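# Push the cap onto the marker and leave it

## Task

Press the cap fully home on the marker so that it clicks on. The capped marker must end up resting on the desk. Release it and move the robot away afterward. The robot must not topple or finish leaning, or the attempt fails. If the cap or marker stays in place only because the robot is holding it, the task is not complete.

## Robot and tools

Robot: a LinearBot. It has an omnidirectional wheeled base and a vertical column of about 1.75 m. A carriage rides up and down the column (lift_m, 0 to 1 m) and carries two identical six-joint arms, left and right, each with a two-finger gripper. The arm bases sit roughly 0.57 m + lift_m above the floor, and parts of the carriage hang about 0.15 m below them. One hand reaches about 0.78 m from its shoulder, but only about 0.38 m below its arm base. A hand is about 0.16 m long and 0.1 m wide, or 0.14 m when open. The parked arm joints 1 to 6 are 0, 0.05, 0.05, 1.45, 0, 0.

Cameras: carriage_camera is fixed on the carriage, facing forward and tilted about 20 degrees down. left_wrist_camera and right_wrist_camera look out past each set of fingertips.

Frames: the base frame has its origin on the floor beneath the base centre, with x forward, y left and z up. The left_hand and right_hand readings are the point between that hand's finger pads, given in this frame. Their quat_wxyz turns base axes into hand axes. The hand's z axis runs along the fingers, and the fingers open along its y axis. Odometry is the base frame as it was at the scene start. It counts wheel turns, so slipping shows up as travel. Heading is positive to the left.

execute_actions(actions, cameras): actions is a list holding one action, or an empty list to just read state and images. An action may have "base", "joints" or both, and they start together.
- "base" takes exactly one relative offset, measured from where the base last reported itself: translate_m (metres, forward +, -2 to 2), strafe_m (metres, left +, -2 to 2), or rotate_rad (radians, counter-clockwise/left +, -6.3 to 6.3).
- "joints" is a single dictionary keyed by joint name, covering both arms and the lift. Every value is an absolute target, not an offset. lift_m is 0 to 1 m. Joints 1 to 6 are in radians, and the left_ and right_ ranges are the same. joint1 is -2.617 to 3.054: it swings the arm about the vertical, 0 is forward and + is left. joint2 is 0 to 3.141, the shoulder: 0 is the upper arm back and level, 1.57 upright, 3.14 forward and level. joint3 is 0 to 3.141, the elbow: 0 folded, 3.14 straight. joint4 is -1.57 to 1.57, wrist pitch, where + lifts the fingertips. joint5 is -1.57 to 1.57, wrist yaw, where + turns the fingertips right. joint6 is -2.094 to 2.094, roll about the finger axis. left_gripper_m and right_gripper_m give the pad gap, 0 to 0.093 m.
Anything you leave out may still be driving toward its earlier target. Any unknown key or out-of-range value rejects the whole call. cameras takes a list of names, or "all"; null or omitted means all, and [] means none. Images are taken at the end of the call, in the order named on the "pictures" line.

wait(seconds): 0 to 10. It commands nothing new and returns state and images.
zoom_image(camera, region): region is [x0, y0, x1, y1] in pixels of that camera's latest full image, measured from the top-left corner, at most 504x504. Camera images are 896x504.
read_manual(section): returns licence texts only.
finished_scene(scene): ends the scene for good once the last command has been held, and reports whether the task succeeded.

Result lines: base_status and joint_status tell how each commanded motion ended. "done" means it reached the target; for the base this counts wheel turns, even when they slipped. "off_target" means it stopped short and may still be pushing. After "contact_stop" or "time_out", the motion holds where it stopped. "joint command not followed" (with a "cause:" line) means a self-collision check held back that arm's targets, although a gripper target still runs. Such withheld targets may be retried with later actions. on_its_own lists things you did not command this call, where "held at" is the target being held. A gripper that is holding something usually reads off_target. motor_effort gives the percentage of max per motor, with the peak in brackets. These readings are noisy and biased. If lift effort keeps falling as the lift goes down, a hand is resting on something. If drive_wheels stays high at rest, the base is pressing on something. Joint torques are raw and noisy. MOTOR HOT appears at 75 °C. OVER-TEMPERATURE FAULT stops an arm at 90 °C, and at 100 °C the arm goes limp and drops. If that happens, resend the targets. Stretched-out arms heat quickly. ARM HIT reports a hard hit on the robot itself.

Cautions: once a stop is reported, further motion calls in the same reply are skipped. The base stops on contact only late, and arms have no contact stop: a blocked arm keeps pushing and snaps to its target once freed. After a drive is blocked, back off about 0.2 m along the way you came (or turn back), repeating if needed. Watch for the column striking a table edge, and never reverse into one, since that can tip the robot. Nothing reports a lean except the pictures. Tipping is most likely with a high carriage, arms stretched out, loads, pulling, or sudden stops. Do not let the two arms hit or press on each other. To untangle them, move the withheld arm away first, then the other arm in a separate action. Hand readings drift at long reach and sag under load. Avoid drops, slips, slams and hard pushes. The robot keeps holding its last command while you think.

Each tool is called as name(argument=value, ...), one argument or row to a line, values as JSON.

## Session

execute_actions(
  actions=[],
  cameras=["carriage_camera"],
)

Scene clock: 0.00 s.
Joint torques (N m, as the arm reports them, + toward a larger angle): no reading
base_odometry: x=+0.000 y=+0.000 heading=+0.000 (m, m, rad; odometry frame)
base_status: not commanded
joint_positions: lift_m=+0.297 left_joint1_rad=-0.028 left_joint2_rad=+0.080 left_joint3_rad=+0.044 left_joint4_rad=+1.467 left_joint5_rad=+0.054 left_joint6_rad=-0.009 left_gripper_m=+0.095 right_joint1_rad=+0.018 right_joint2_rad=+0.070 right_joint3_rad=+0.055 right_joint4_rad=+1.446 right_joint5_rad=-0.039 right_joint6_rad=+0.014 right_gripper_m=+0.094
joint_status: not commanded
motor_effort: lift_m=+31 drive_wheels=+1 (%)
left_hand: x=+0.2973 y=+0.3009 z=+1.2717 quat_wxyz=(+0.997, +0.028, +0.069, -0.020) (m; base frame)
right_hand: x=+0.2962 y=-0.3040 z=+1.2744 quat_wxyz=(+0.997, -0.019, +0.070, +0.017) (m; base frame)
pictures: carriage_camera
camera_calibration (this result's frames):
carriage_camera: T_world_to_cam=[[0.0198054, -0.999667, 0.0165363, -0.0249189], [-0.358609, -0.0225418, -0.933216, 1.2437], [0.933278, 0.0125526, -0.358936, 0.276251], [0, 0, 0, 1]] pos_world=[0.188675, -0.000343101, 1.2602]
Images, in order (width x height): carriage_camera 896x504.

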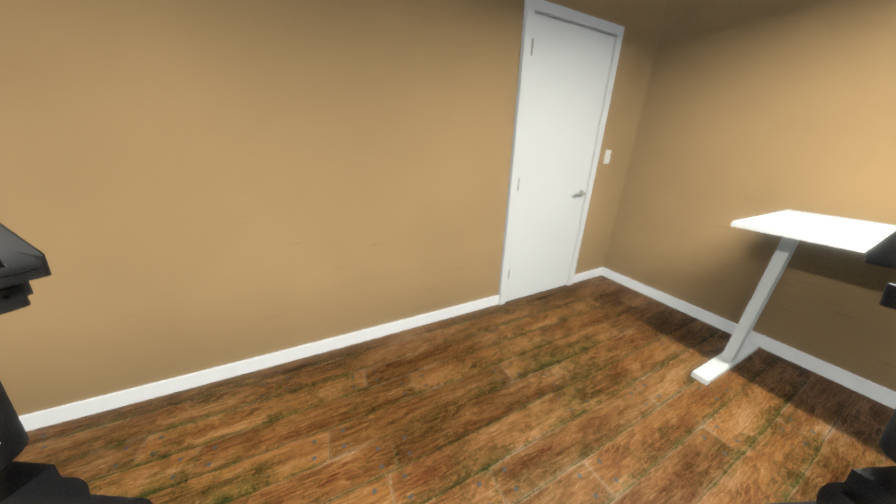

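execute_actions(
  actions=[
    {"base":{"rotate_rad":-1.1},"joints":{"lift_m":0.6}},
  ],
  cameras=["carriage_camera"],
)

execute_actions(
  actions=[
    {"base":{"translate_m":1.0}},
  ],
  cameras=["carriage_camera"],
)

Scene clock: 4.30 s.
Joint torques (N m, as the arm reports them, + toward a larger angle): left_arm=[-0.46  4.1   7.37 -0.16 -0.13 -0.02] | right_arm=[ 0.03  4.68  6.97 -0.08  0.04  0.09]
base_odometry: x=+0.000 y=+0.000 heading=-1.100 (m, m, rad; odometry frame)
base_status: done
joint_positions: lift_m=+0.600 left_joint1_rad=-0.028 left_joint2_rad=+0.080 left_joint3_rad=+0.044 left_joint4_rad=+1.466 left_joint5_rad=+0.054 left_joint6_rad=-0.009 left_gripper_m=+0.095 right_joint1_rad=+0.018 right_joint2_rad=+0.070 right_joint3_rad=+0.055 right_joint4_rad=+1.446 right_joint5_rad=-0.039 right_joint6_rad=+0.014 right_gripper_m=+0.094
joint_status: all done
motor_effort: lift_m=+33(39) drive_wheels=+2(8) (%)
left_hand: x=+0.2975 y=+0.3009 z=+1.5742 quat_wxyz=(+0.997, +0.028, +0.070, -0.020) (m; base frame)
right_hand: x=+0.2962 y=-0.3040 z=+1.5770 quat_wxyz=(+0.997, -0.019, +0.070, +0.017) (m; base frame)
pictures: carriage_camera
camera_calibration (this result's frames):
carriage_camera: T_world_to_cam=[[0.0198054, -0.999667, 0.0165363, -0.0299221], [-0.358609, -0.0225418, -0.933216, 1.52605], [0.933278, 0.0125526, -0.358936, 0.384853], [0, 0, 0, 1]] pos_world=[0.188675, -0.000343101, 1.56277]
Images, in order (width x height): carriage_camera 896x504.

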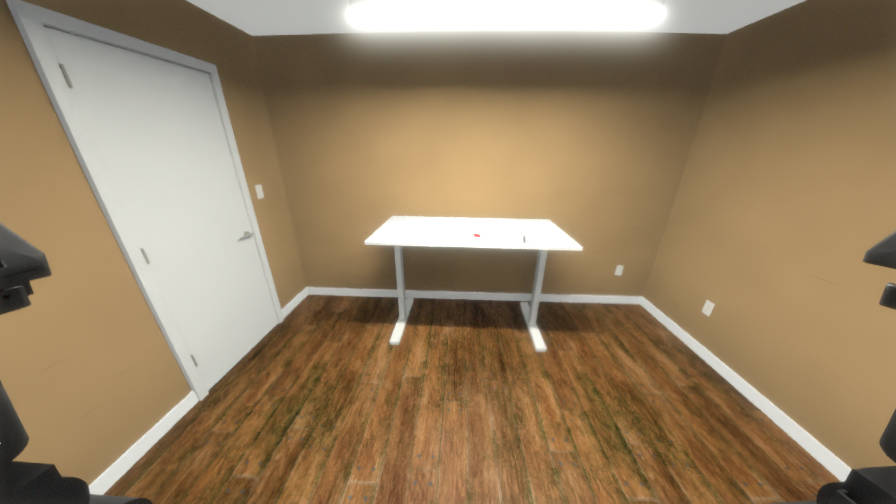

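Scene clock: 8.57 s.
Joint torques (N m, as the arm reports them, + toward a larger angle): left_arm=[-0.41  4.18  7.43 -0.21 -0.11 -0.01] | right_arm=[ 0.01  4.72  7.   -0.04  0.04  0.09]
base_odometry: x=+0.453 y=-0.892 heading=-1.100 (m, m, rad; odometry frame)
base_status: done
joint_positions: lift_m=+0.600 left_joint1_rad=-0.028 left_joint2_rad=+0.080 left_joint3_rad=+0.044 left_joint4_rad=+1.466 left_joint5_rad=+0.054 left_joint6_rad=-0.009 left_gripper_m=+0.095 right_joint1_rad=+0.018 right_joint2_rad=+0.070 right_joint3_rad=+0.055 right_joint4_rad=+1.446 right_joint5_rad=-0.039 right_joint6_rad=+0.014 right_gripper_m=+0.094
joint_status: not commanded
motor_effort: lift_m=+32(32) drive_wheels=-4(14) (%)
left_hand: x=+0.2976 y=+0.3009 z=+1.5742 quat_wxyz=(+0.997, +0.028, +0.070, -0.020) (m; base frame)
right_hand: x=+0.2963 y=-0.3040 z=+1.5770 quat_wxyz=(+0.997, -0.019, +0.070, +0.017) (m; base frame)
pictures: carriage_camera
camera_calibration (this result's frames):
carriage_camera: T_world_to_cam=[[0.0198054, -0.999667, 0.0165363, -0.0299221], [-0.358609, -0.0225418, -0.933216, 1.52605], [0.933278, 0.0125526, -0.358936, 0.384853], [0, 0, 0, 1]] pos_world=[0.188675, -0.000343101, 1.56277]
Images, in order (width x height): carriage_camera 896x504.

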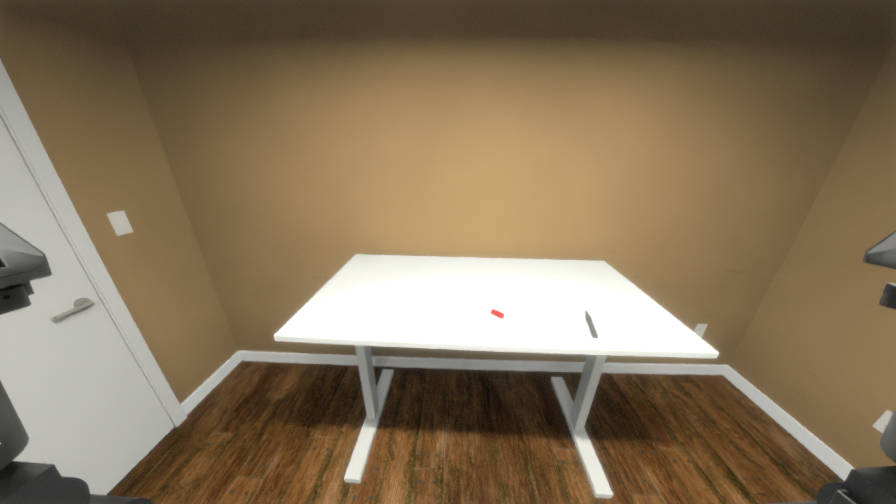

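execute_actions(
  actions=[
    {"base":{"strafe_m":-0.35},"joints":{"lift_m":0.68}},
  ],
  cameras=["carriage_camera"],
)

execute_actions(
  actions=[
    {"base":{"translate_m":0.36}},
  ],
  cameras=["carriage_camera"],
)

zoom_image(
  camera="carriage_camera",
  region=[350,354,550,504],
)

Scene clock: 13.63 s.
Joint torques (N m, as the arm reports them, + toward a larger angle): left_arm=[-0.35  4.09  7.39 -0.17 -0.12  0.  ] | right_arm=[-0.02  4.74  7.01 -0.06  0.03  0.1 ]
base_odometry: x=+0.141 y=-1.050 heading=-1.100 (m, m, rad; odometry frame)
base_status: done
joint_positions: lift_m=+0.680 left_joint1_rad=-0.028 left_joint2_rad=+0.080 left_joint3_rad=+0.044 left_joint4_rad=+1.466 left_joint5_rad=+0.054 left_joint6_rad=-0.009 left_gripper_m=+0.095 right_joint1_rad=+0.018 right_joint2_rad=+0.070 right_joint3_rad=+0.055 right_joint4_rad=+1.446 right_joint5_rad=-0.039 right_joint6_rad=+0.014 right_gripper_m=+0.094
joint_status: all done
motor_effort: lift_m=+33(39) drive_wheels=-2(8) (%)
left_hand: x=+0.2976 y=+0.3009 z=+1.6542 quat_wxyz=(+0.997, +0.028, +0.070, -0.020) (m; base frame)
right_hand: x=+0.2963 y=-0.3040 z=+1.6569 quat_wxyz=(+0.997, -0.019, +0.070, +0.017) (m; base frame)
pictures: carriage_camera
camera_calibration (this result's frames):
carriage_camera: T_world_to_cam=[[0.0198054, -0.999667, 0.0165363, -0.0312444], [-0.358609, -0.0225418, -0.933216, 1.60068], [0.933278, 0.0125526, -0.358936, 0.413554], [0, 0, 0, 1]] pos_world=[0.188675, -0.000343101, 1.64273]
Images, in order (width x height): carriage_camera 896x504.

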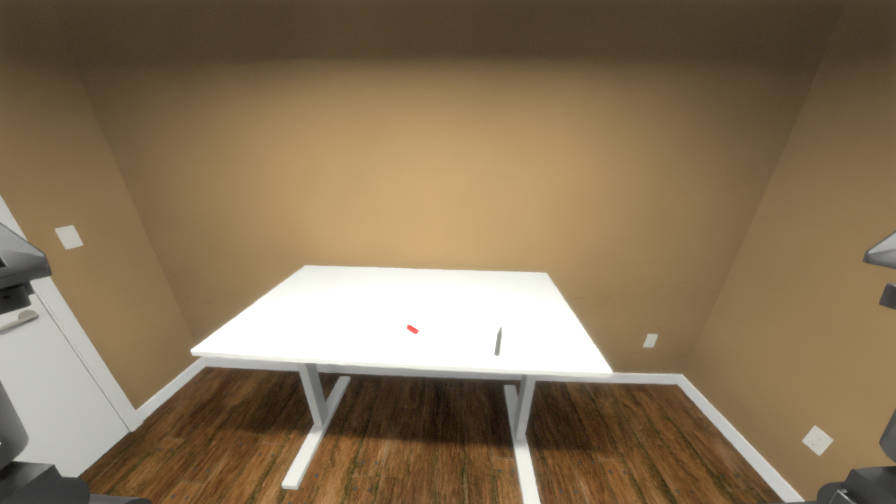

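Scene clock: 16.43 s.
Joint torques (N m, as the arm reports them, + toward a larger angle): left_arm=[-0.42  4.16  7.33 -0.14 -0.14  0.  ] | right_arm=[ 0.04  4.67  7.04 -0.06  0.04  0.1 ]
base_odometry: x=+0.304 y=-1.371 heading=-1.101 (m, m, rad; odometry frame)
base_status: done
joint_positions: lift_m=+0.680 left_joint1_rad=-0.028 left_joint2_rad=+0.080 left_joint3_rad=+0.044 left_joint4_rad=+1.465 left_joint5_rad=+0.054 left_joint6_rad=-0.009 left_gripper_m=+0.095 right_joint1_rad=+0.018 right_joint2_rad=+0.070 right_joint3_rad=+0.055 right_joint4_rad=+1.446 right_joint5_rad=-0.039 right_joint6_rad=+0.014 right_gripper_m=+0.094
joint_status: not commanded
motor_effort: lift_m=+33(33) drive_wheels=-4(7) (%)
left_hand: x=+0.2978 y=+0.3009 z=+1.6542 quat_wxyz=(+0.997, +0.028, +0.070, -0.020) (m; base frame)
right_hand: x=+0.2964 y=-0.3040 z=+1.6569 quat_wxyz=(+0.997, -0.019, +0.070, +0.017) (m; base frame)
pictures: carriage_camera
camera_calibration (this result's frames):
carriage_camera: T_world_to_cam=[[0.0198054, -0.999667, 0.0165363, -0.0312444], [-0.358609, -0.0225418, -0.933216, 1.60068], [0.933278, 0.0125526, -0.358936, 0.413554], [0, 0, 0, 1]] pos_world=[0.188675, -0.000343101, 1.64273]
Images, in order (width x height): carriage_camera 896x504.

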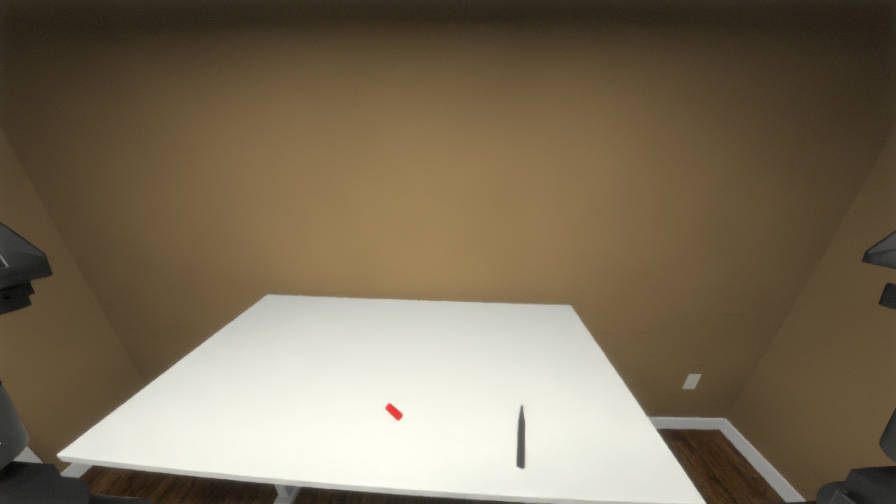

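Region (350, 354, 550, 504) of carriage_camera's 896x504 image, scaled by 2.520, with more detail than that image has; it fills the top 378 rows of this view, and the rest is white.

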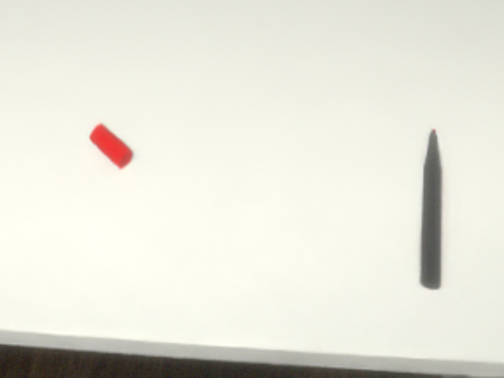

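execute_actions(
  actions=[
    {"base":{"translate_m":0.05},"joints":{"lift_m":0.65,"left_joint1_rad":-0.417,"left_joint2_rad":2.434,"left_joint3_rad":1.443,"left_joint4_rad":-0.58,"left_joint5_rad":0,"left_joint6_rad":-1.29,"right_joint1_rad":0.395,"right_joint2_rad":2.223,"right_joint3_rad":1.0,"right_joint4_rad":-0.348,"right_joint5_rad":0,"right_joint6_rad":0.65}},
  ],
  cameras=["left_wrist_camera","right_wrist_camera"],
)

execute_actions(
  actions=[
    {"joints":{"lift_m":0.59}},
  ],
  cameras=["left_wrist_camera","right_wrist_camera"],
)

Scene clock: 23.87 s.
Joint torques (N m, as the arm reports them, + toward a larger angle): left_arm=[ -0.86 -13.18   6.4    0.41  -0.2   -0.06] | right_arm=[  0.54 -10.2    4.81   0.5    0.13   0.15]
base_odometry: x=+0.326 y=-1.416 heading=-1.101 (m, m, rad; odometry frame)
base_status: done
joint_positions: lift_m=+0.650 left_joint1_rad=-0.409 left_joint2_rad=+2.431 left_joint3_rad=+1.440 left_joint4_rad=-0.577 left_joint5_rad=+0.003 left_joint6_rad=-1.285 left_gripper_m=+0.095 right_joint1_rad=+0.389 right_joint2_rad=+2.213 right_joint3_rad=+0.998 right_joint4_rad=-0.342 right_joint5_rad=-0.006 right_joint6_rad=+0.644 right_gripper_m=+0.094
joint_status: all done
motor_effort: lift_m=+30(31) drive_wheels=-3(11) (%)
left_hand: x=+0.6311 y=+0.1496 z=+1.0631 quat_wxyz=(+0.000, -0.424, +0.906, -0.002) (m; base frame)
right_hand: x=+0.5583 y=-0.1878 z=+1.0657 quat_wxyz=(+0.005, +0.127, +0.992, +0.006) (m; base frame)
pictures: left_wrist_camera, right_wrist_camera
camera_calibration (this result's frames):
left_wrist_camera: T_world_to_cam=[[0.7822, -0.622069, -0.0345353, -0.359386], [-0.509993, -0.671143, 0.538028, -0.138687], [-0.357869, -0.403233, -0.842219, 1.30382], [0, 0, 0, 1]] pos_world=[0.676979, 0.209101, 1.16031]
right_wrist_camera: T_world_to_cam=[[-0.256167, -0.966431, 0.0197605, -0.063655], [-0.767597, 0.215803, 0.60351, -0.171975], [-0.587515, 0.139431, -0.79711, 1.3301], [0, 0, 0, 1]] pos_world=[0.633141, -0.209863, 1.16528]
Images, in order (width x height): left_wrist_camera 896x504, right_wrist_camera 896x504.

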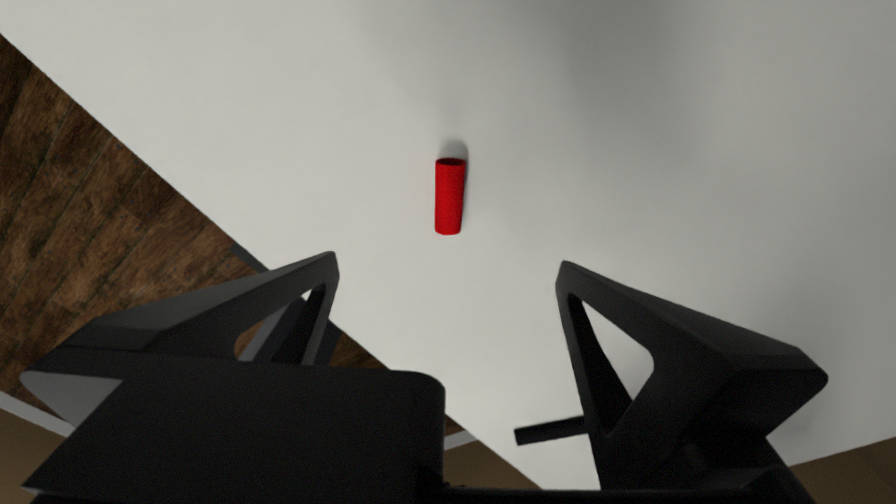

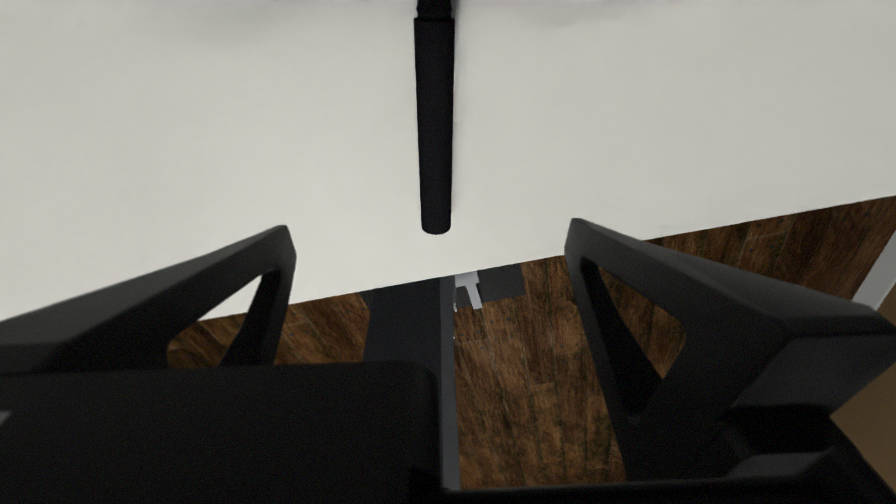

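Scene clock: 24.63 s.
Joint torques (N m, as the arm reports them, + toward a larger angle): left_arm=[ -0.85 -13.59   6.35   0.41  -0.2   -0.06] | right_arm=[  0.53 -10.28   4.85   0.51   0.12   0.14]
base_odometry: x=+0.326 y=-1.416 heading=-1.101 (m, m, rad; odometry frame)
base_status: not commanded
joint_positions: lift_m=+0.590 left_joint1_rad=-0.409 left_joint2_rad=+2.435 left_joint3_rad=+1.440 left_joint4_rad=-0.578 left_joint5_rad=+0.003 left_joint6_rad=-1.285 left_gripper_m=+0.095 right_joint1_rad=+0.389 right_joint2_rad=+2.215 right_joint3_rad=+0.998 right_joint4_rad=-0.343 right_joint5_rad=-0.006 right_joint6_rad=+0.644 right_gripper_m=+0.094
joint_status: all done
motor_effort: lift_m=+29(30) drive_wheels=-3(4) (%)
left_hand: x=+0.6300 y=+0.1501 z=+1.0017 quat_wxyz=(-0.002, -0.424, +0.906, +0.000) (m; base frame)
right_hand: x=+0.5576 y=-0.1881 z=+1.0053 quat_wxyz=(+0.003, +0.127, +0.992, +0.005) (m; base frame)
pictures: left_wrist_camera, right_wrist_camera
camera_calibration (this result's frames):
left_wrist_camera: T_world_to_cam=[[0.782038, -0.621983, -0.0394202, -0.355328], [-0.507626, -0.672394, 0.538704, -0.107823], [-0.361571, -0.401276, -0.841572, 1.25332], [0, 0, 0, 1]] pos_world=[0.676312, 0.209422, 1.09884]
right_wrist_camera: T_world_to_cam=[[-0.256109, -0.966407, 0.0216019, -0.0647911], [-0.76589, 0.216502, 0.605425, -0.138735], [-0.589764, 0.13851, -0.795609, 1.28116], [0, 0, 0, 1]] pos_world=[0.632731, -0.210031, 1.10469]
Images, in order (width x height): left_wrist_camera 896x504, right_wrist_camera 896x504.

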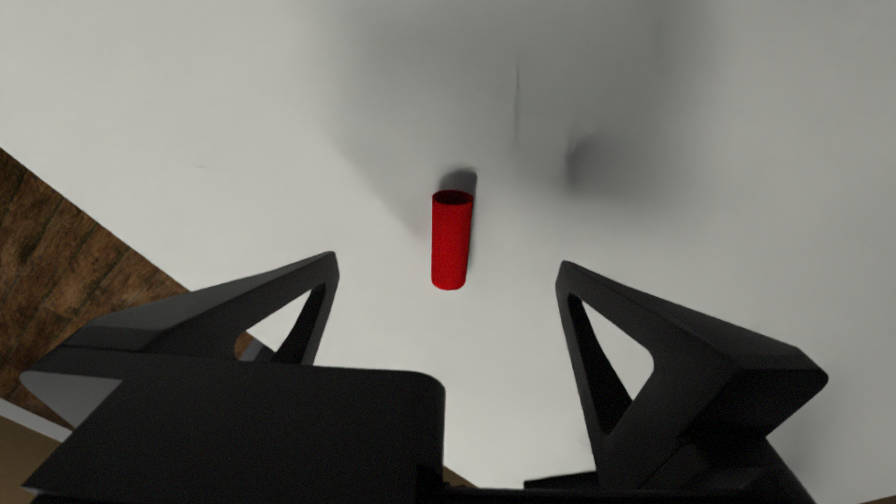

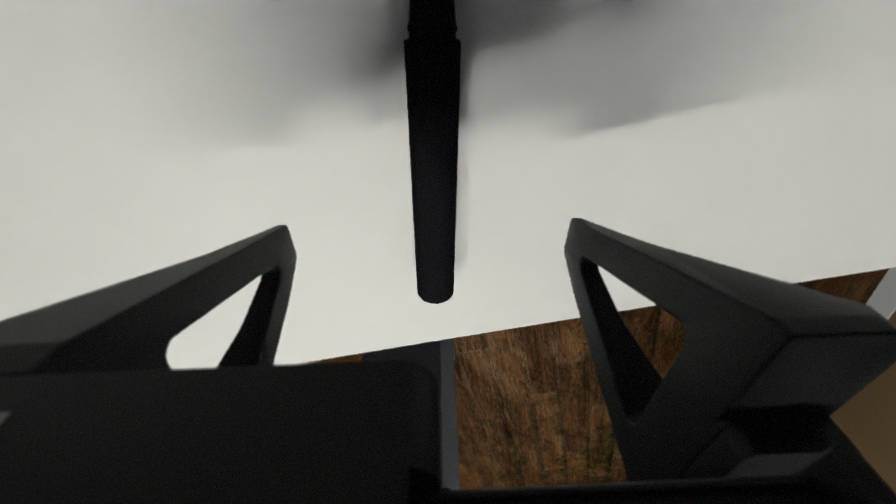

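zoom_image(
  camera="left_wrist_camera",
  region=[400,160,500,260],
)

Region (400, 160, 500, 260) of left_wrist_camera's 896x504 image, scaled by 5.040, with more detail than that image has.

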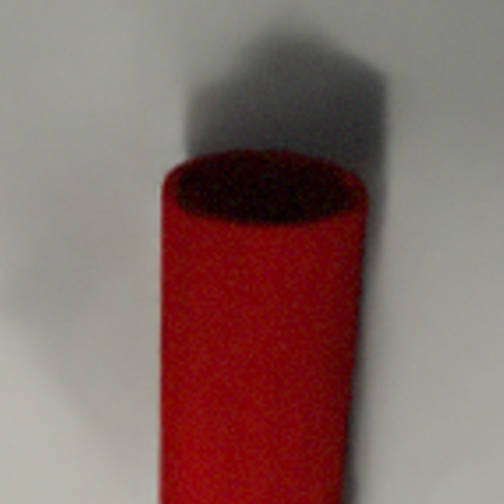

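Open end is on the camera side; flip the hand.

execute_actions(
  actions=[
    {"joints":{"left_joint1_rad":-0.432,"left_joint6_rad":1.84,"left_gripper_m":0.06,"right_gripper_m":0.06}},
  ],
  cameras=["left_wrist_camera"],
)

execute_actions(
  actions=[
    {"joints":{"lift_m":0.552}},
  ],
  cameras=["left_wrist_camera","right_wrist_camera"],
)

Scene clock: 29.80 s.
Joint torques (N m, as the arm reports them, + toward a larger angle): left_arm=[ -0.88 -13.63   6.33   0.39  -0.06   0.03] | right_arm=[  0.53 -10.36   4.79   0.52   0.12   0.14]
base_odometry: x=+0.326 y=-1.416 heading=-1.101 (m, m, rad; odometry frame)
base_status: not commanded
joint_positions: lift_m=+0.590 left_joint1_rad=-0.426 left_joint2_rad=+2.435 left_joint3_rad=+1.440 left_joint4_rad=-0.578 left_joint5_rad=+0.003 left_joint6_rad=+1.836 left_gripper_m=+0.060 right_joint1_rad=+0.389 right_joint2_rad=+2.215 right_joint3_rad=+0.998 right_joint4_rad=-0.343 right_joint5_rad=-0.006 right_joint6_rad=+0.644 right_gripper_m=+0.060
joint_status: all done
motor_effort: lift_m=+29(29) drive_wheels=-3(3) (%)
left_hand: x=+0.6274 y=+0.1441 z=+1.0017 quat_wxyz=(+0.000, +0.905, +0.426, -0.002) (m; base frame)
right_hand: x=+0.5576 y=-0.1881 z=+1.0053 quat_wxyz=(+0.003, +0.127, +0.992, +0.005) (m; base frame)
pictures: left_wrist_camera
camera_calibration (this result's frames):
left_wrist_camera: T_world_to_cam=[[-0.784731, 0.618776, -0.0362432, 0.443991], [0.508341, 0.675931, 0.533579, -0.93975], [0.354664, 0.400292, -0.844973, 0.688515], [0, 0, 0, 1]] pos_world=[0.581936, 0.0848679, 1.0993]
Images, in order (width x height): left_wrist_camera 896x504.

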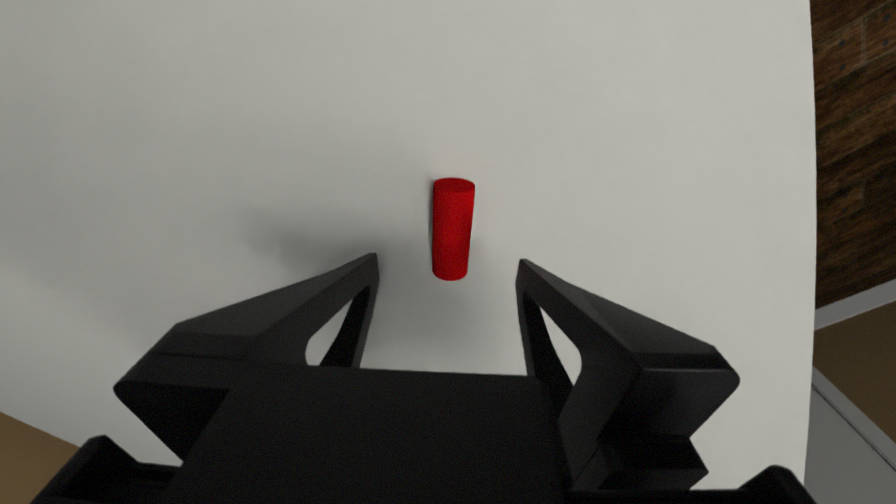

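Scene clock: 30.47 s.
Joint torques (N m, as the arm reports them, + toward a larger angle): left_arm=[ -0.85 -13.83   6.25   0.36  -0.05   0.05] | right_arm=[  0.57 -10.72   4.77   0.53   0.12   0.15]
base_odometry: x=+0.326 y=-1.416 heading=-1.101 (m, m, rad; odometry frame)
base_status: not commanded
joint_positions: lift_m=+0.552 left_joint1_rad=-0.426 left_joint2_rad=+2.437 left_joint3_rad=+1.440 left_joint4_rad=-0.579 left_joint5_rad=+0.002 left_joint6_rad=+1.836 left_gripper_m=+0.060 right_joint1_rad=+0.389 right_joint2_rad=+2.218 right_joint3_rad=+0.998 right_joint4_rad=-0.345 right_joint5_rad=-0.006 right_joint6_rad=+0.644 right_gripper_m=+0.060
joint_status: all done
motor_effort: lift_m=+30(30) drive_wheels=-3(3) (%)
left_hand: x=+0.6267 y=+0.1444 z=+0.9629 quat_wxyz=(-0.001, +0.905, +0.426, -0.003) (m; base frame)
right_hand: x=+0.5564 y=-0.1886 z=+0.9662 quat_wxyz=(+0.001, +0.127, +0.992, +0.004) (m; base frame)
pictures: left_wrist_camera, right_wrist_camera
camera_calibration (this result's frames):
left_wrist_camera: T_world_to_cam=[[-0.784585, 0.619132, -0.033192, 0.438759], [0.509999, 0.674879, 0.533329, -0.919637], [0.352602, 0.401514, -0.845256, 0.657249], [0, 0, 0, 1]] pos_world=[0.58151, 0.0850995, 1.06058]
right_wrist_camera: T_world_to_cam=[[-0.256, -0.96635, 0.0251279, -0.0682455], [-0.762977, 0.217948, 0.608576, -0.120269], [-0.593574, 0.136623, -0.793098, 1.2488], [0, 0, 0, 1]] pos_world=[0.632022, -0.210352, 1.06533]
Images, in order (width x height): left_wrist_camera 896x504, right_wrist_camera 896x504.

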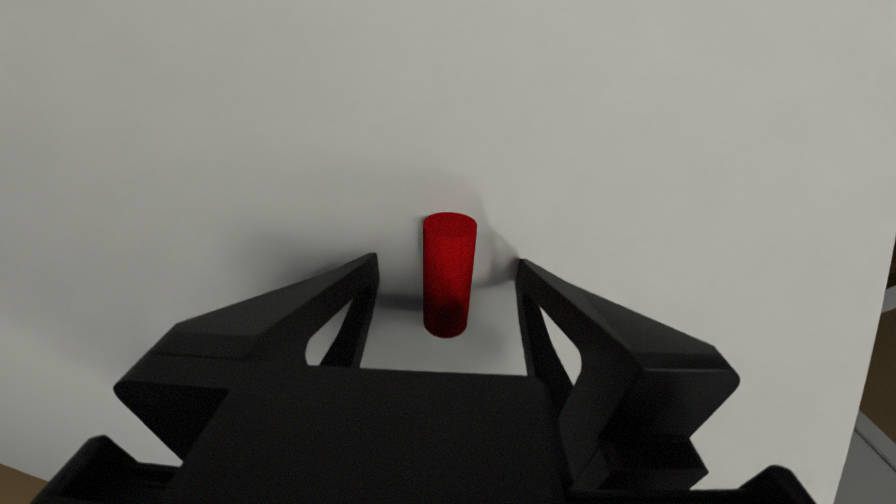

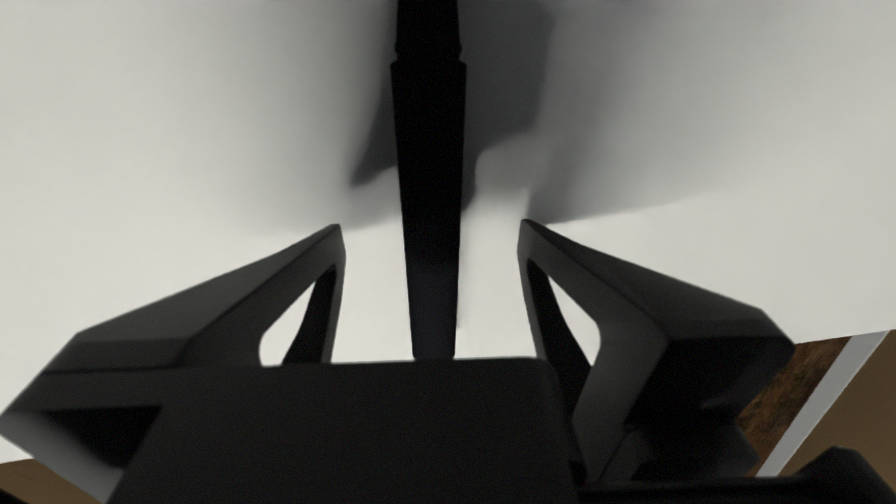

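execute_actions(
  actions=[
    {"joints":{"lift_m":0.55,"left_gripper_m":0,"right_gripper_m":0}},
  ],
  cameras=["left_wrist_camera","right_wrist_camera"],
)

Scene clock: 32.00 s.
Joint torques (N m, as the arm reports them, + toward a larger angle): left_arm=[ -0.81 -13.58   6.31   0.35  -0.06   0.04] | right_arm=[  0.52 -10.6    4.77   0.53   0.13   0.14]
base_odometry: x=+0.326 y=-1.416 heading=-1.101 (m, m, rad; odometry frame)
base_status: not commanded
joint_positions: lift_m=+0.550 left_joint1_rad=-0.426 left_joint2_rad=+2.437 left_joint3_rad=+1.440 left_joint4_rad=-0.578 left_joint5_rad=+0.002 left_joint6_rad=+1.836 left_gripper_m=+0.019 right_joint1_rad=+0.389 right_joint2_rad=+2.218 right_joint3_rad=+0.998 right_joint4_rad=-0.345 right_joint5_rad=-0.006 right_joint6_rad=+0.644 right_gripper_m=+0.017
joint_status: left_gripper_m off_target (ended at +0.019, target +0.000); right_gripper_m off_target (ended at +0.017, target +0.000); the others done
motor_effort: lift_m=+28(28) drive_wheels=-3(3) (%)
left_hand: x=+0.6270 y=+0.1444 z=+0.9610 quat_wxyz=(-0.001, +0.905, +0.426, -0.002) (m; base frame)
right_hand: x=+0.5564 y=-0.1887 z=+0.9643 quat_wxyz=(+0.001, +0.127, +0.992, +0.004) (m; base frame)
pictures: left_wrist_camera, right_wrist_camera
camera_calibration (this result's frames):
left_wrist_camera: T_world_to_cam=[[-0.784543, 0.61913, -0.0342109, 0.439906], [0.50936, 0.674945, 0.533856, -0.918843], [0.353617, 0.401408, -0.844883, 0.654582], [0, 0, 0, 1]] pos_world=[0.581676, 0.0850553, 1.05862]
right_wrist_camera: T_world_to_cam=[[-0.256359, -0.966249, 0.0253578, -0.0682567], [-0.762677, 0.218326, 0.608816, -0.119496], [-0.593804, 0.136736, -0.792906, 1.24721], [0, 0, 0, 1]] pos_world=[0.631962, -0.210402, 1.0634]
Images, in order (width x height): left_wrist_camera 896x504, right_wrist_camera 896x504.

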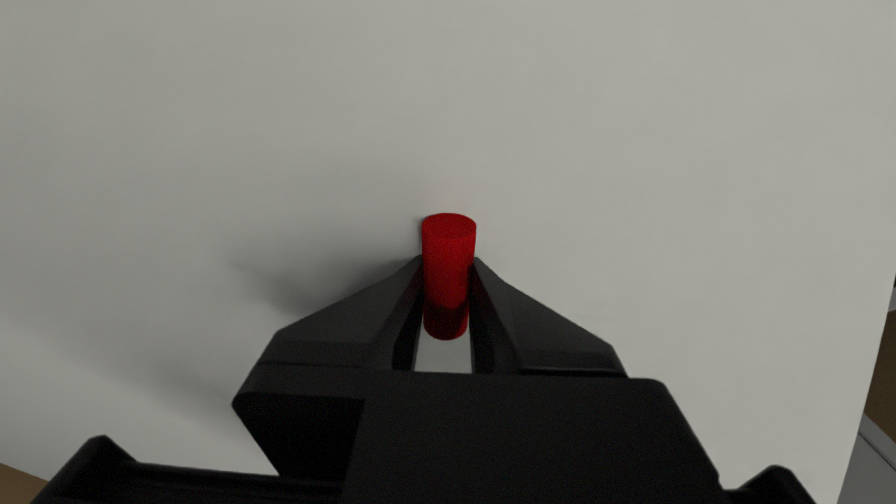

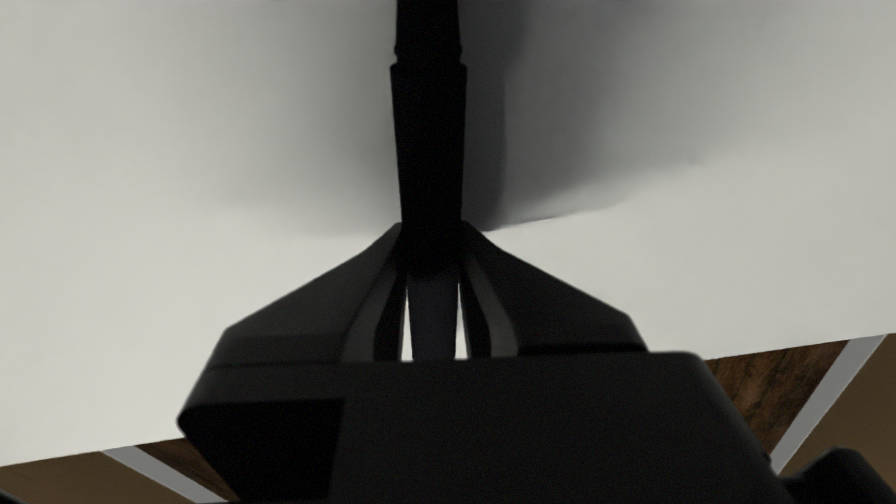

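execute_actions(
  actions=[
    {"joints":{"lift_m":0.61}},
  ],
  cameras=[],
)

execute_actions(
  actions=[
    {"base":{"translate_m":-0.03},"joints":{"right_joint1_rad":0.712,"right_joint2_rad":2.041,"right_joint3_rad":0.597,"right_joint4_rad":1.444,"right_joint6_rad":0,"left_joint1_rad":-0.2,"left_joint2_rad":1.514,"left_joint3_rad":0.806,"left_joint4_rad":0.708,"left_joint6_rad":0}},
  ],
  cameras=[],
)

execute_actions(
  actions=[
    {"joints":{"lift_m":0.365,"left_joint1_rad":-0.72}},
  ],
)

zoom_image(
  camera="carriage_camera",
  region=[390,220,520,350],
)

Scene clock: 36.13 s.
Joint torques (N m, as the arm reports them, + toward a larger angle): left_arm=[ -0.81 -13.38   6.25   0.35  -0.06   0.02] | right_arm=[  0.58 -10.56   4.84   0.53   0.12   0.14]
base_odometry: x=+0.326 y=-1.416 heading=-1.101 (m, m, rad; odometry frame)
base_status: not commanded
joint_positions: lift_m=+0.610 left_joint1_rad=-0.426 left_joint2_rad=+2.432 left_joint3_rad=+1.440 left_joint4_rad=-0.578 left_joint5_rad=+0.001 left_joint6_rad=+1.836 left_gripper_m=+0.019 right_joint1_rad=+0.389 right_joint2_rad=+2.218 right_joint3_rad=+0.998 right_joint4_rad=-0.346 right_joint5_rad=-0.006 right_joint6_rad=+0.644 right_gripper_m=+0.017
joint_status: all done
motor_effort: lift_m=+33(40) drive_wheels=+2(3) (%)
left_hand: x=+0.6281 y=+0.1439 z=+1.0226 quat_wxyz=(+0.001, +0.905, +0.426, +0.000) (m; base frame)
right_hand: x=+0.5563 y=-0.1887 z=+1.0240 quat_wxyz=(+0.001, +0.127, +0.992, +0.004) (m; base frame)
pictures: none
No camera images: the call's "cameras" was empty. Leave "cameras" out to get every camera's image.

Scene clock: 37.97 s.
Joint torques (N m, as the arm reports them, + toward a larger angle): left_arm=[-0.79 -7.72  7.3   2.5  -0.07 -0.05] | right_arm=[ -0.3  -10.15   5.3    2.76   0.05   0.04]
base_odometry: x=+0.313 y=-1.389 heading=-1.101 (m, m, rad; odometry frame)
base_status: done
joint_positions: lift_m=+0.610 left_joint1_rad=-0.194 left_joint2_rad=+1.515 left_joint3_rad=+0.825 left_joint4_rad=+0.707 left_joint5_rad=-0.005 left_joint6_rad=+0.004 left_gripper_m=+0.019 right_joint1_rad=+0.716 right_joint2_rad=+2.045 right_joint3_rad=+0.594 right_joint4_rad=+1.434 right_joint5_rad=-0.003 right_joint6_rad=+0.005 right_gripper_m=+0.017
joint_status: all done
motor_effort: lift_m=+32(33) drive_wheels=+0(9) (%)
left_hand: x=+0.7291 y=+0.2200 z=+1.4272 quat_wxyz=(+0.710, +0.068, +0.697, -0.066) (m; base frame)
right_hand: x=+0.6179 y=+0.0009 z=+1.2635 quat_wxyz=(+0.656, -0.249, +0.668, +0.248) (m; base frame)
pictures: none
No camera images: the call's "cameras" was empty. Leave "cameras" out to get every camera's image.

Scene clock: 39.50 s.
Joint torques (N m, as the arm reports them, + toward a larger angle): left_arm=[-0.57 -7.8   8.6   2.52 -0.1  -0.07] | right_arm=[ -0.32 -10.17   5.31   2.74   0.05   0.05]
base_odometry: x=+0.313 y=-1.389 heading=-1.101 (m, m, rad; odometry frame)
base_status: not commanded
joint_positions: lift_m=+0.365 left_joint1_rad=-0.719 left_joint2_rad=+1.515 left_joint3_rad=+0.812 left_joint4_rad=+0.703 left_joint5_rad=+0.001 left_joint6_rad=+0.004 left_gripper_m=+0.019 right_joint1_rad=+0.716 right_joint2_rad=+2.045 right_joint3_rad=+0.594 right_joint4_rad=+1.438 right_joint5_rad=-0.002 right_joint6_rad=+0.005 right_gripper_m=+0.017
joint_status: all done
motor_effort: lift_m=+30(30) drive_wheels=-1(1) (%)
left_hand: x=+0.6183 y=-0.0029 z=+1.1753 quat_wxyz=(+0.663, +0.250, +0.661, -0.248) (m; base frame)
right_hand: x=+0.6179 y=+0.0008 z=+1.0194 quat_wxyz=(+0.657, -0.248, +0.667, +0.249) (m; base frame)
pictures: carriage_camera, left_wrist_camera, right_wrist_camera
camera_calibration (this result's frames):
carriage_camera: T_world_to_cam=[[0.0198054, -0.999667, 0.0165363, -0.0260391], [-0.358609, -0.0225418, -0.933216, 1.30692], [0.933278, 0.0125526, -0.358936, 0.300567], [0, 0, 0, 1]] pos_world=[0.188675, -0.000343101, 1.32795]
left_wrist_camera: T_world_to_cam=[[-0.630508, -0.775948, 0.0190565, 0.369685], [-0.426432, 0.32578, -0.843814, 1.26731], [0.648548, -0.540158, -0.536297, 0.350063], [0, 0, 0, 1]] pos_world=[0.546479, 0.0630808, 1.25007]
right_wrist_camera: T_world_to_cam=[[0.632462, -0.774546, -0.00837262, -0.385783], [-0.484773, -0.387369, -0.784181, 1.10136], [0.604141, 0.500024, -0.620475, 0.385205], [0, 0, 0, 1]] pos_world=[0.545187, -0.0647843, 1.09945]
Images, in order (width x height): carriage_camera 896x504, left_wrist_camera 896x504, right_wrist_camera 896x504.

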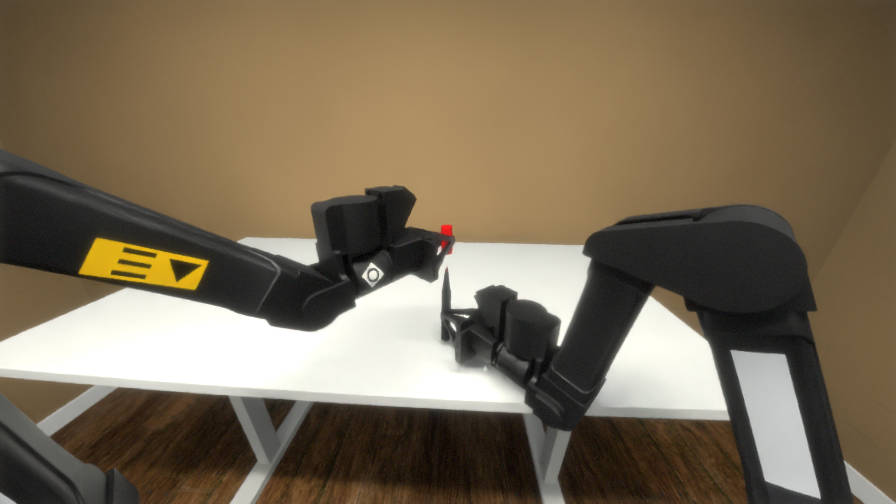

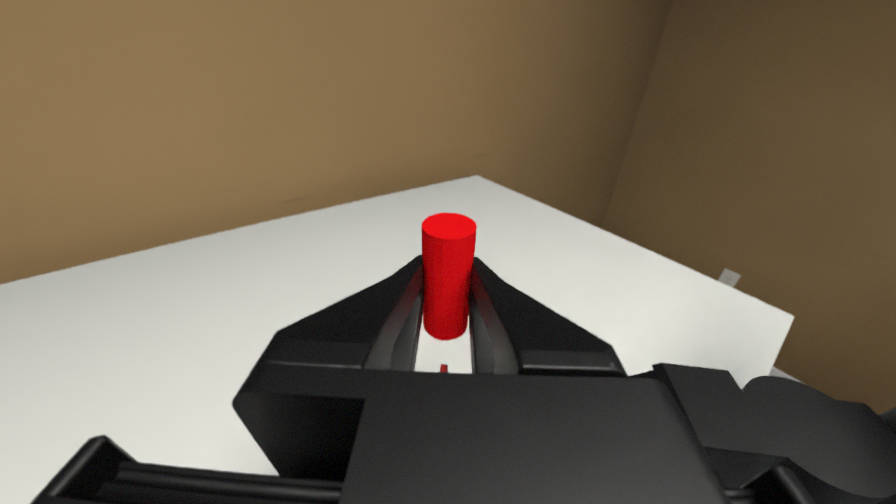

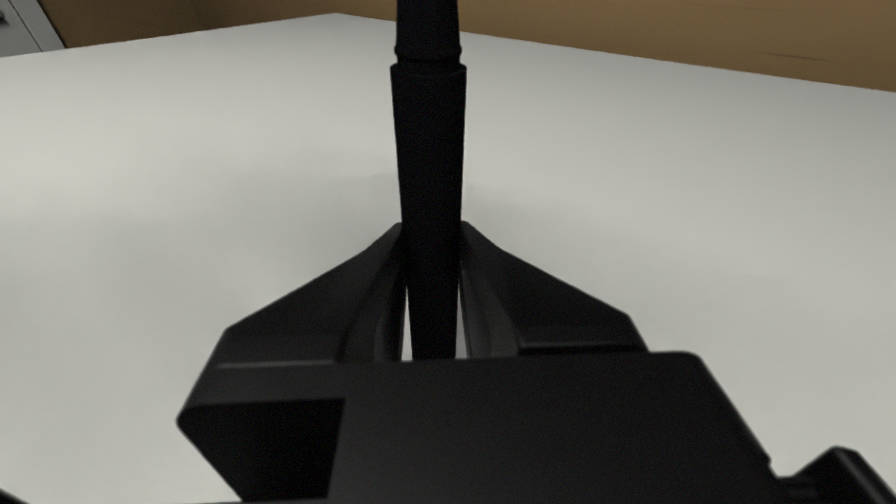

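Region (390, 220, 520, 350) of carriage_camera's 896x504 image, scaled by 3.877, with more detail than that image has.

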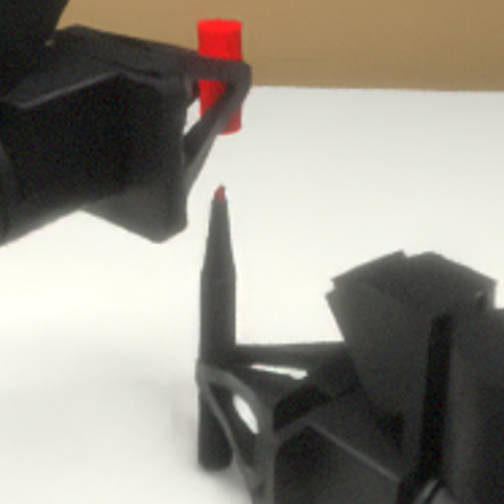

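Aligned.

execute_actions(
  actions=[
    {"joints":{"lift_m":0.354,"left_joint2_rad":1.6,"left_joint3_rad":0.715,"left_joint4_rad":0.885}},
  ],
)

zoom_image(
  camera="carriage_camera",
  region=[390,220,520,350],
)

Scene clock: 41.33 s.
Joint torques (N m, as the arm reports them, + toward a larger angle): left_arm=[-0.55 -8.27  8.31  2.65 -0.12 -0.06] | right_arm=[ -0.28 -10.1    5.21   2.56   0.04   0.05]
base_odometry: x=+0.313 y=-1.389 heading=-1.101 (m, m, rad; odometry frame)
base_status: not commanded
joint_positions: lift_m=+0.354 left_joint1_rad=-0.719 left_joint2_rad=+1.604 left_joint3_rad=+0.717 left_joint4_rad=+0.871 left_joint5_rad=+0.001 left_joint6_rad=+0.004 left_gripper_m=+0.019 right_joint1_rad=+0.716 right_joint2_rad=+2.045 right_joint3_rad=+0.594 right_joint4_rad=+1.451 right_joint5_rad=-0.002 right_joint6_rad=+0.005 right_gripper_m=+0.017
joint_status: all done
motor_effort: lift_m=+27(29) drive_wheels=-1(1) (%)
left_hand: x=+0.6176 y=-0.0023 z=+1.1210 quat_wxyz=(+0.657, +0.252, +0.667, -0.246) (m; base frame)
right_hand: x=+0.6180 y=+0.0008 z=+1.0120 quat_wxyz=(+0.661, -0.247, +0.663, +0.250) (m; base frame)
pictures: carriage_camera, left_wrist_camera, right_wrist_camera
camera_calibration (this result's frames):
carriage_camera: T_world_to_cam=[[0.0198054, -0.999667, 0.0165363, -0.0258599], [-0.358609, -0.0225418, -0.933216, 1.2968], [0.933278, 0.0125526, -0.358936, 0.296678], [0, 0, 0, 1]] pos_world=[0.188675, -0.000343101, 1.31711]
left_wrist_camera: T_world_to_cam=[[-0.629976, -0.776396, 0.0184302, 0.371192], [-0.437155, 0.334898, -0.834709, 1.21743], [0.641893, -0.533903, -0.550383, 0.341622], [0, 0, 0, 1]] pos_world=[0.546764, 0.0628697, 1.19738]
right_wrist_camera: T_world_to_cam=[[0.632554, -0.774471, -0.00841599, -0.385858], [-0.476404, -0.380492, -0.792632, 1.0989], [0.610668, 0.505392, -0.609642, 0.365559], [0, 0, 0, 1]] pos_world=[0.544362, -0.0654621, 1.09064]
Images, in order (width x height): carriage_camera 896x504, left_wrist_camera 896x504, right_wrist_camera 896x504.

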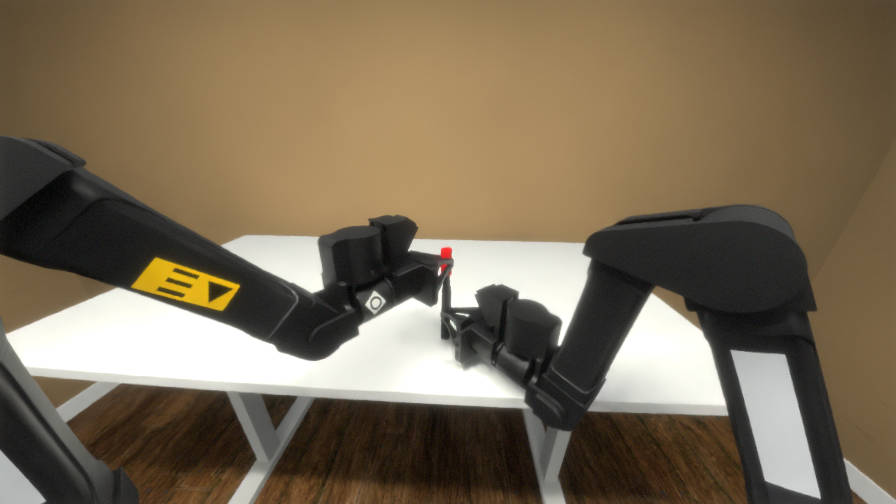

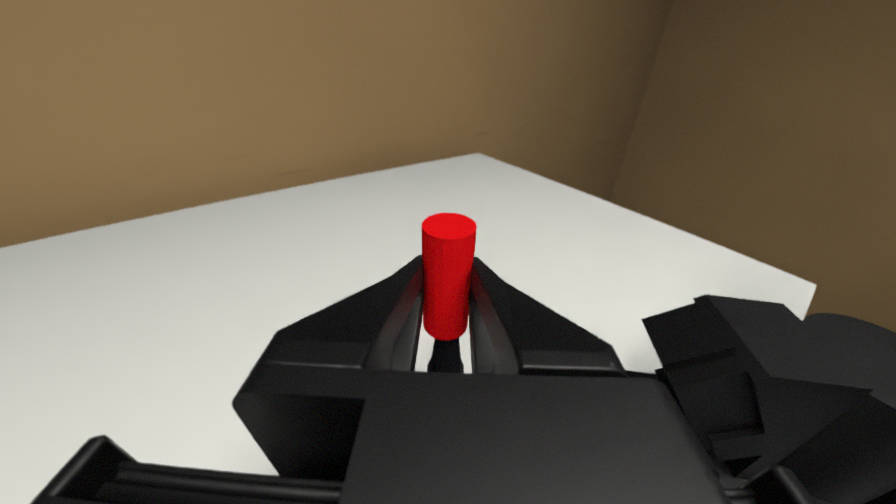

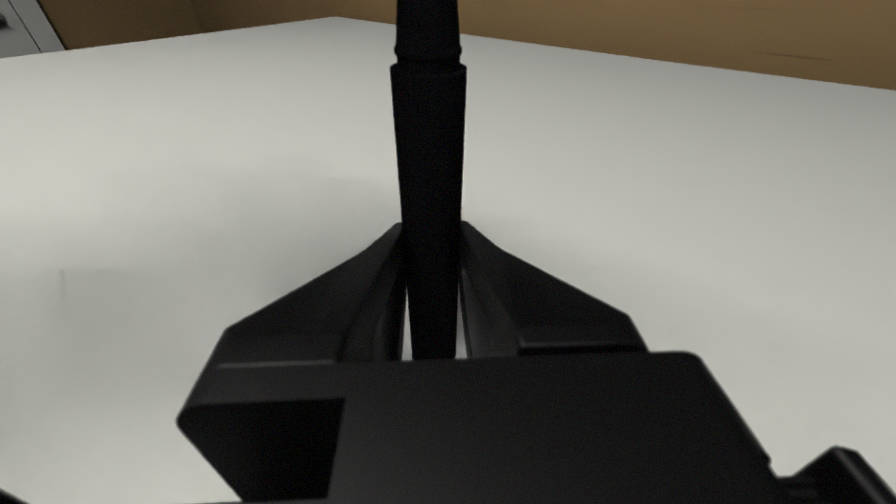

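Region (390, 220, 520, 350) of carriage_camera's 896x504 image, scaled by 3.877, with more detail than that image has.

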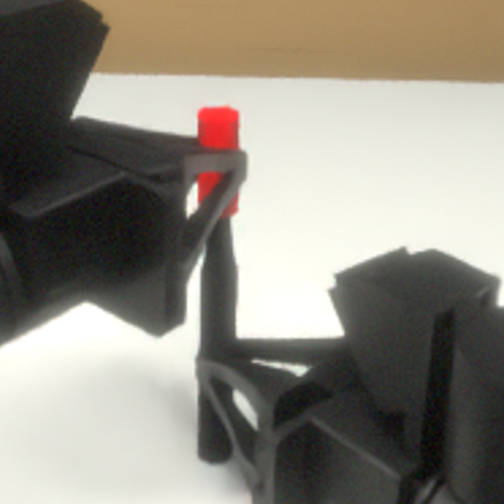

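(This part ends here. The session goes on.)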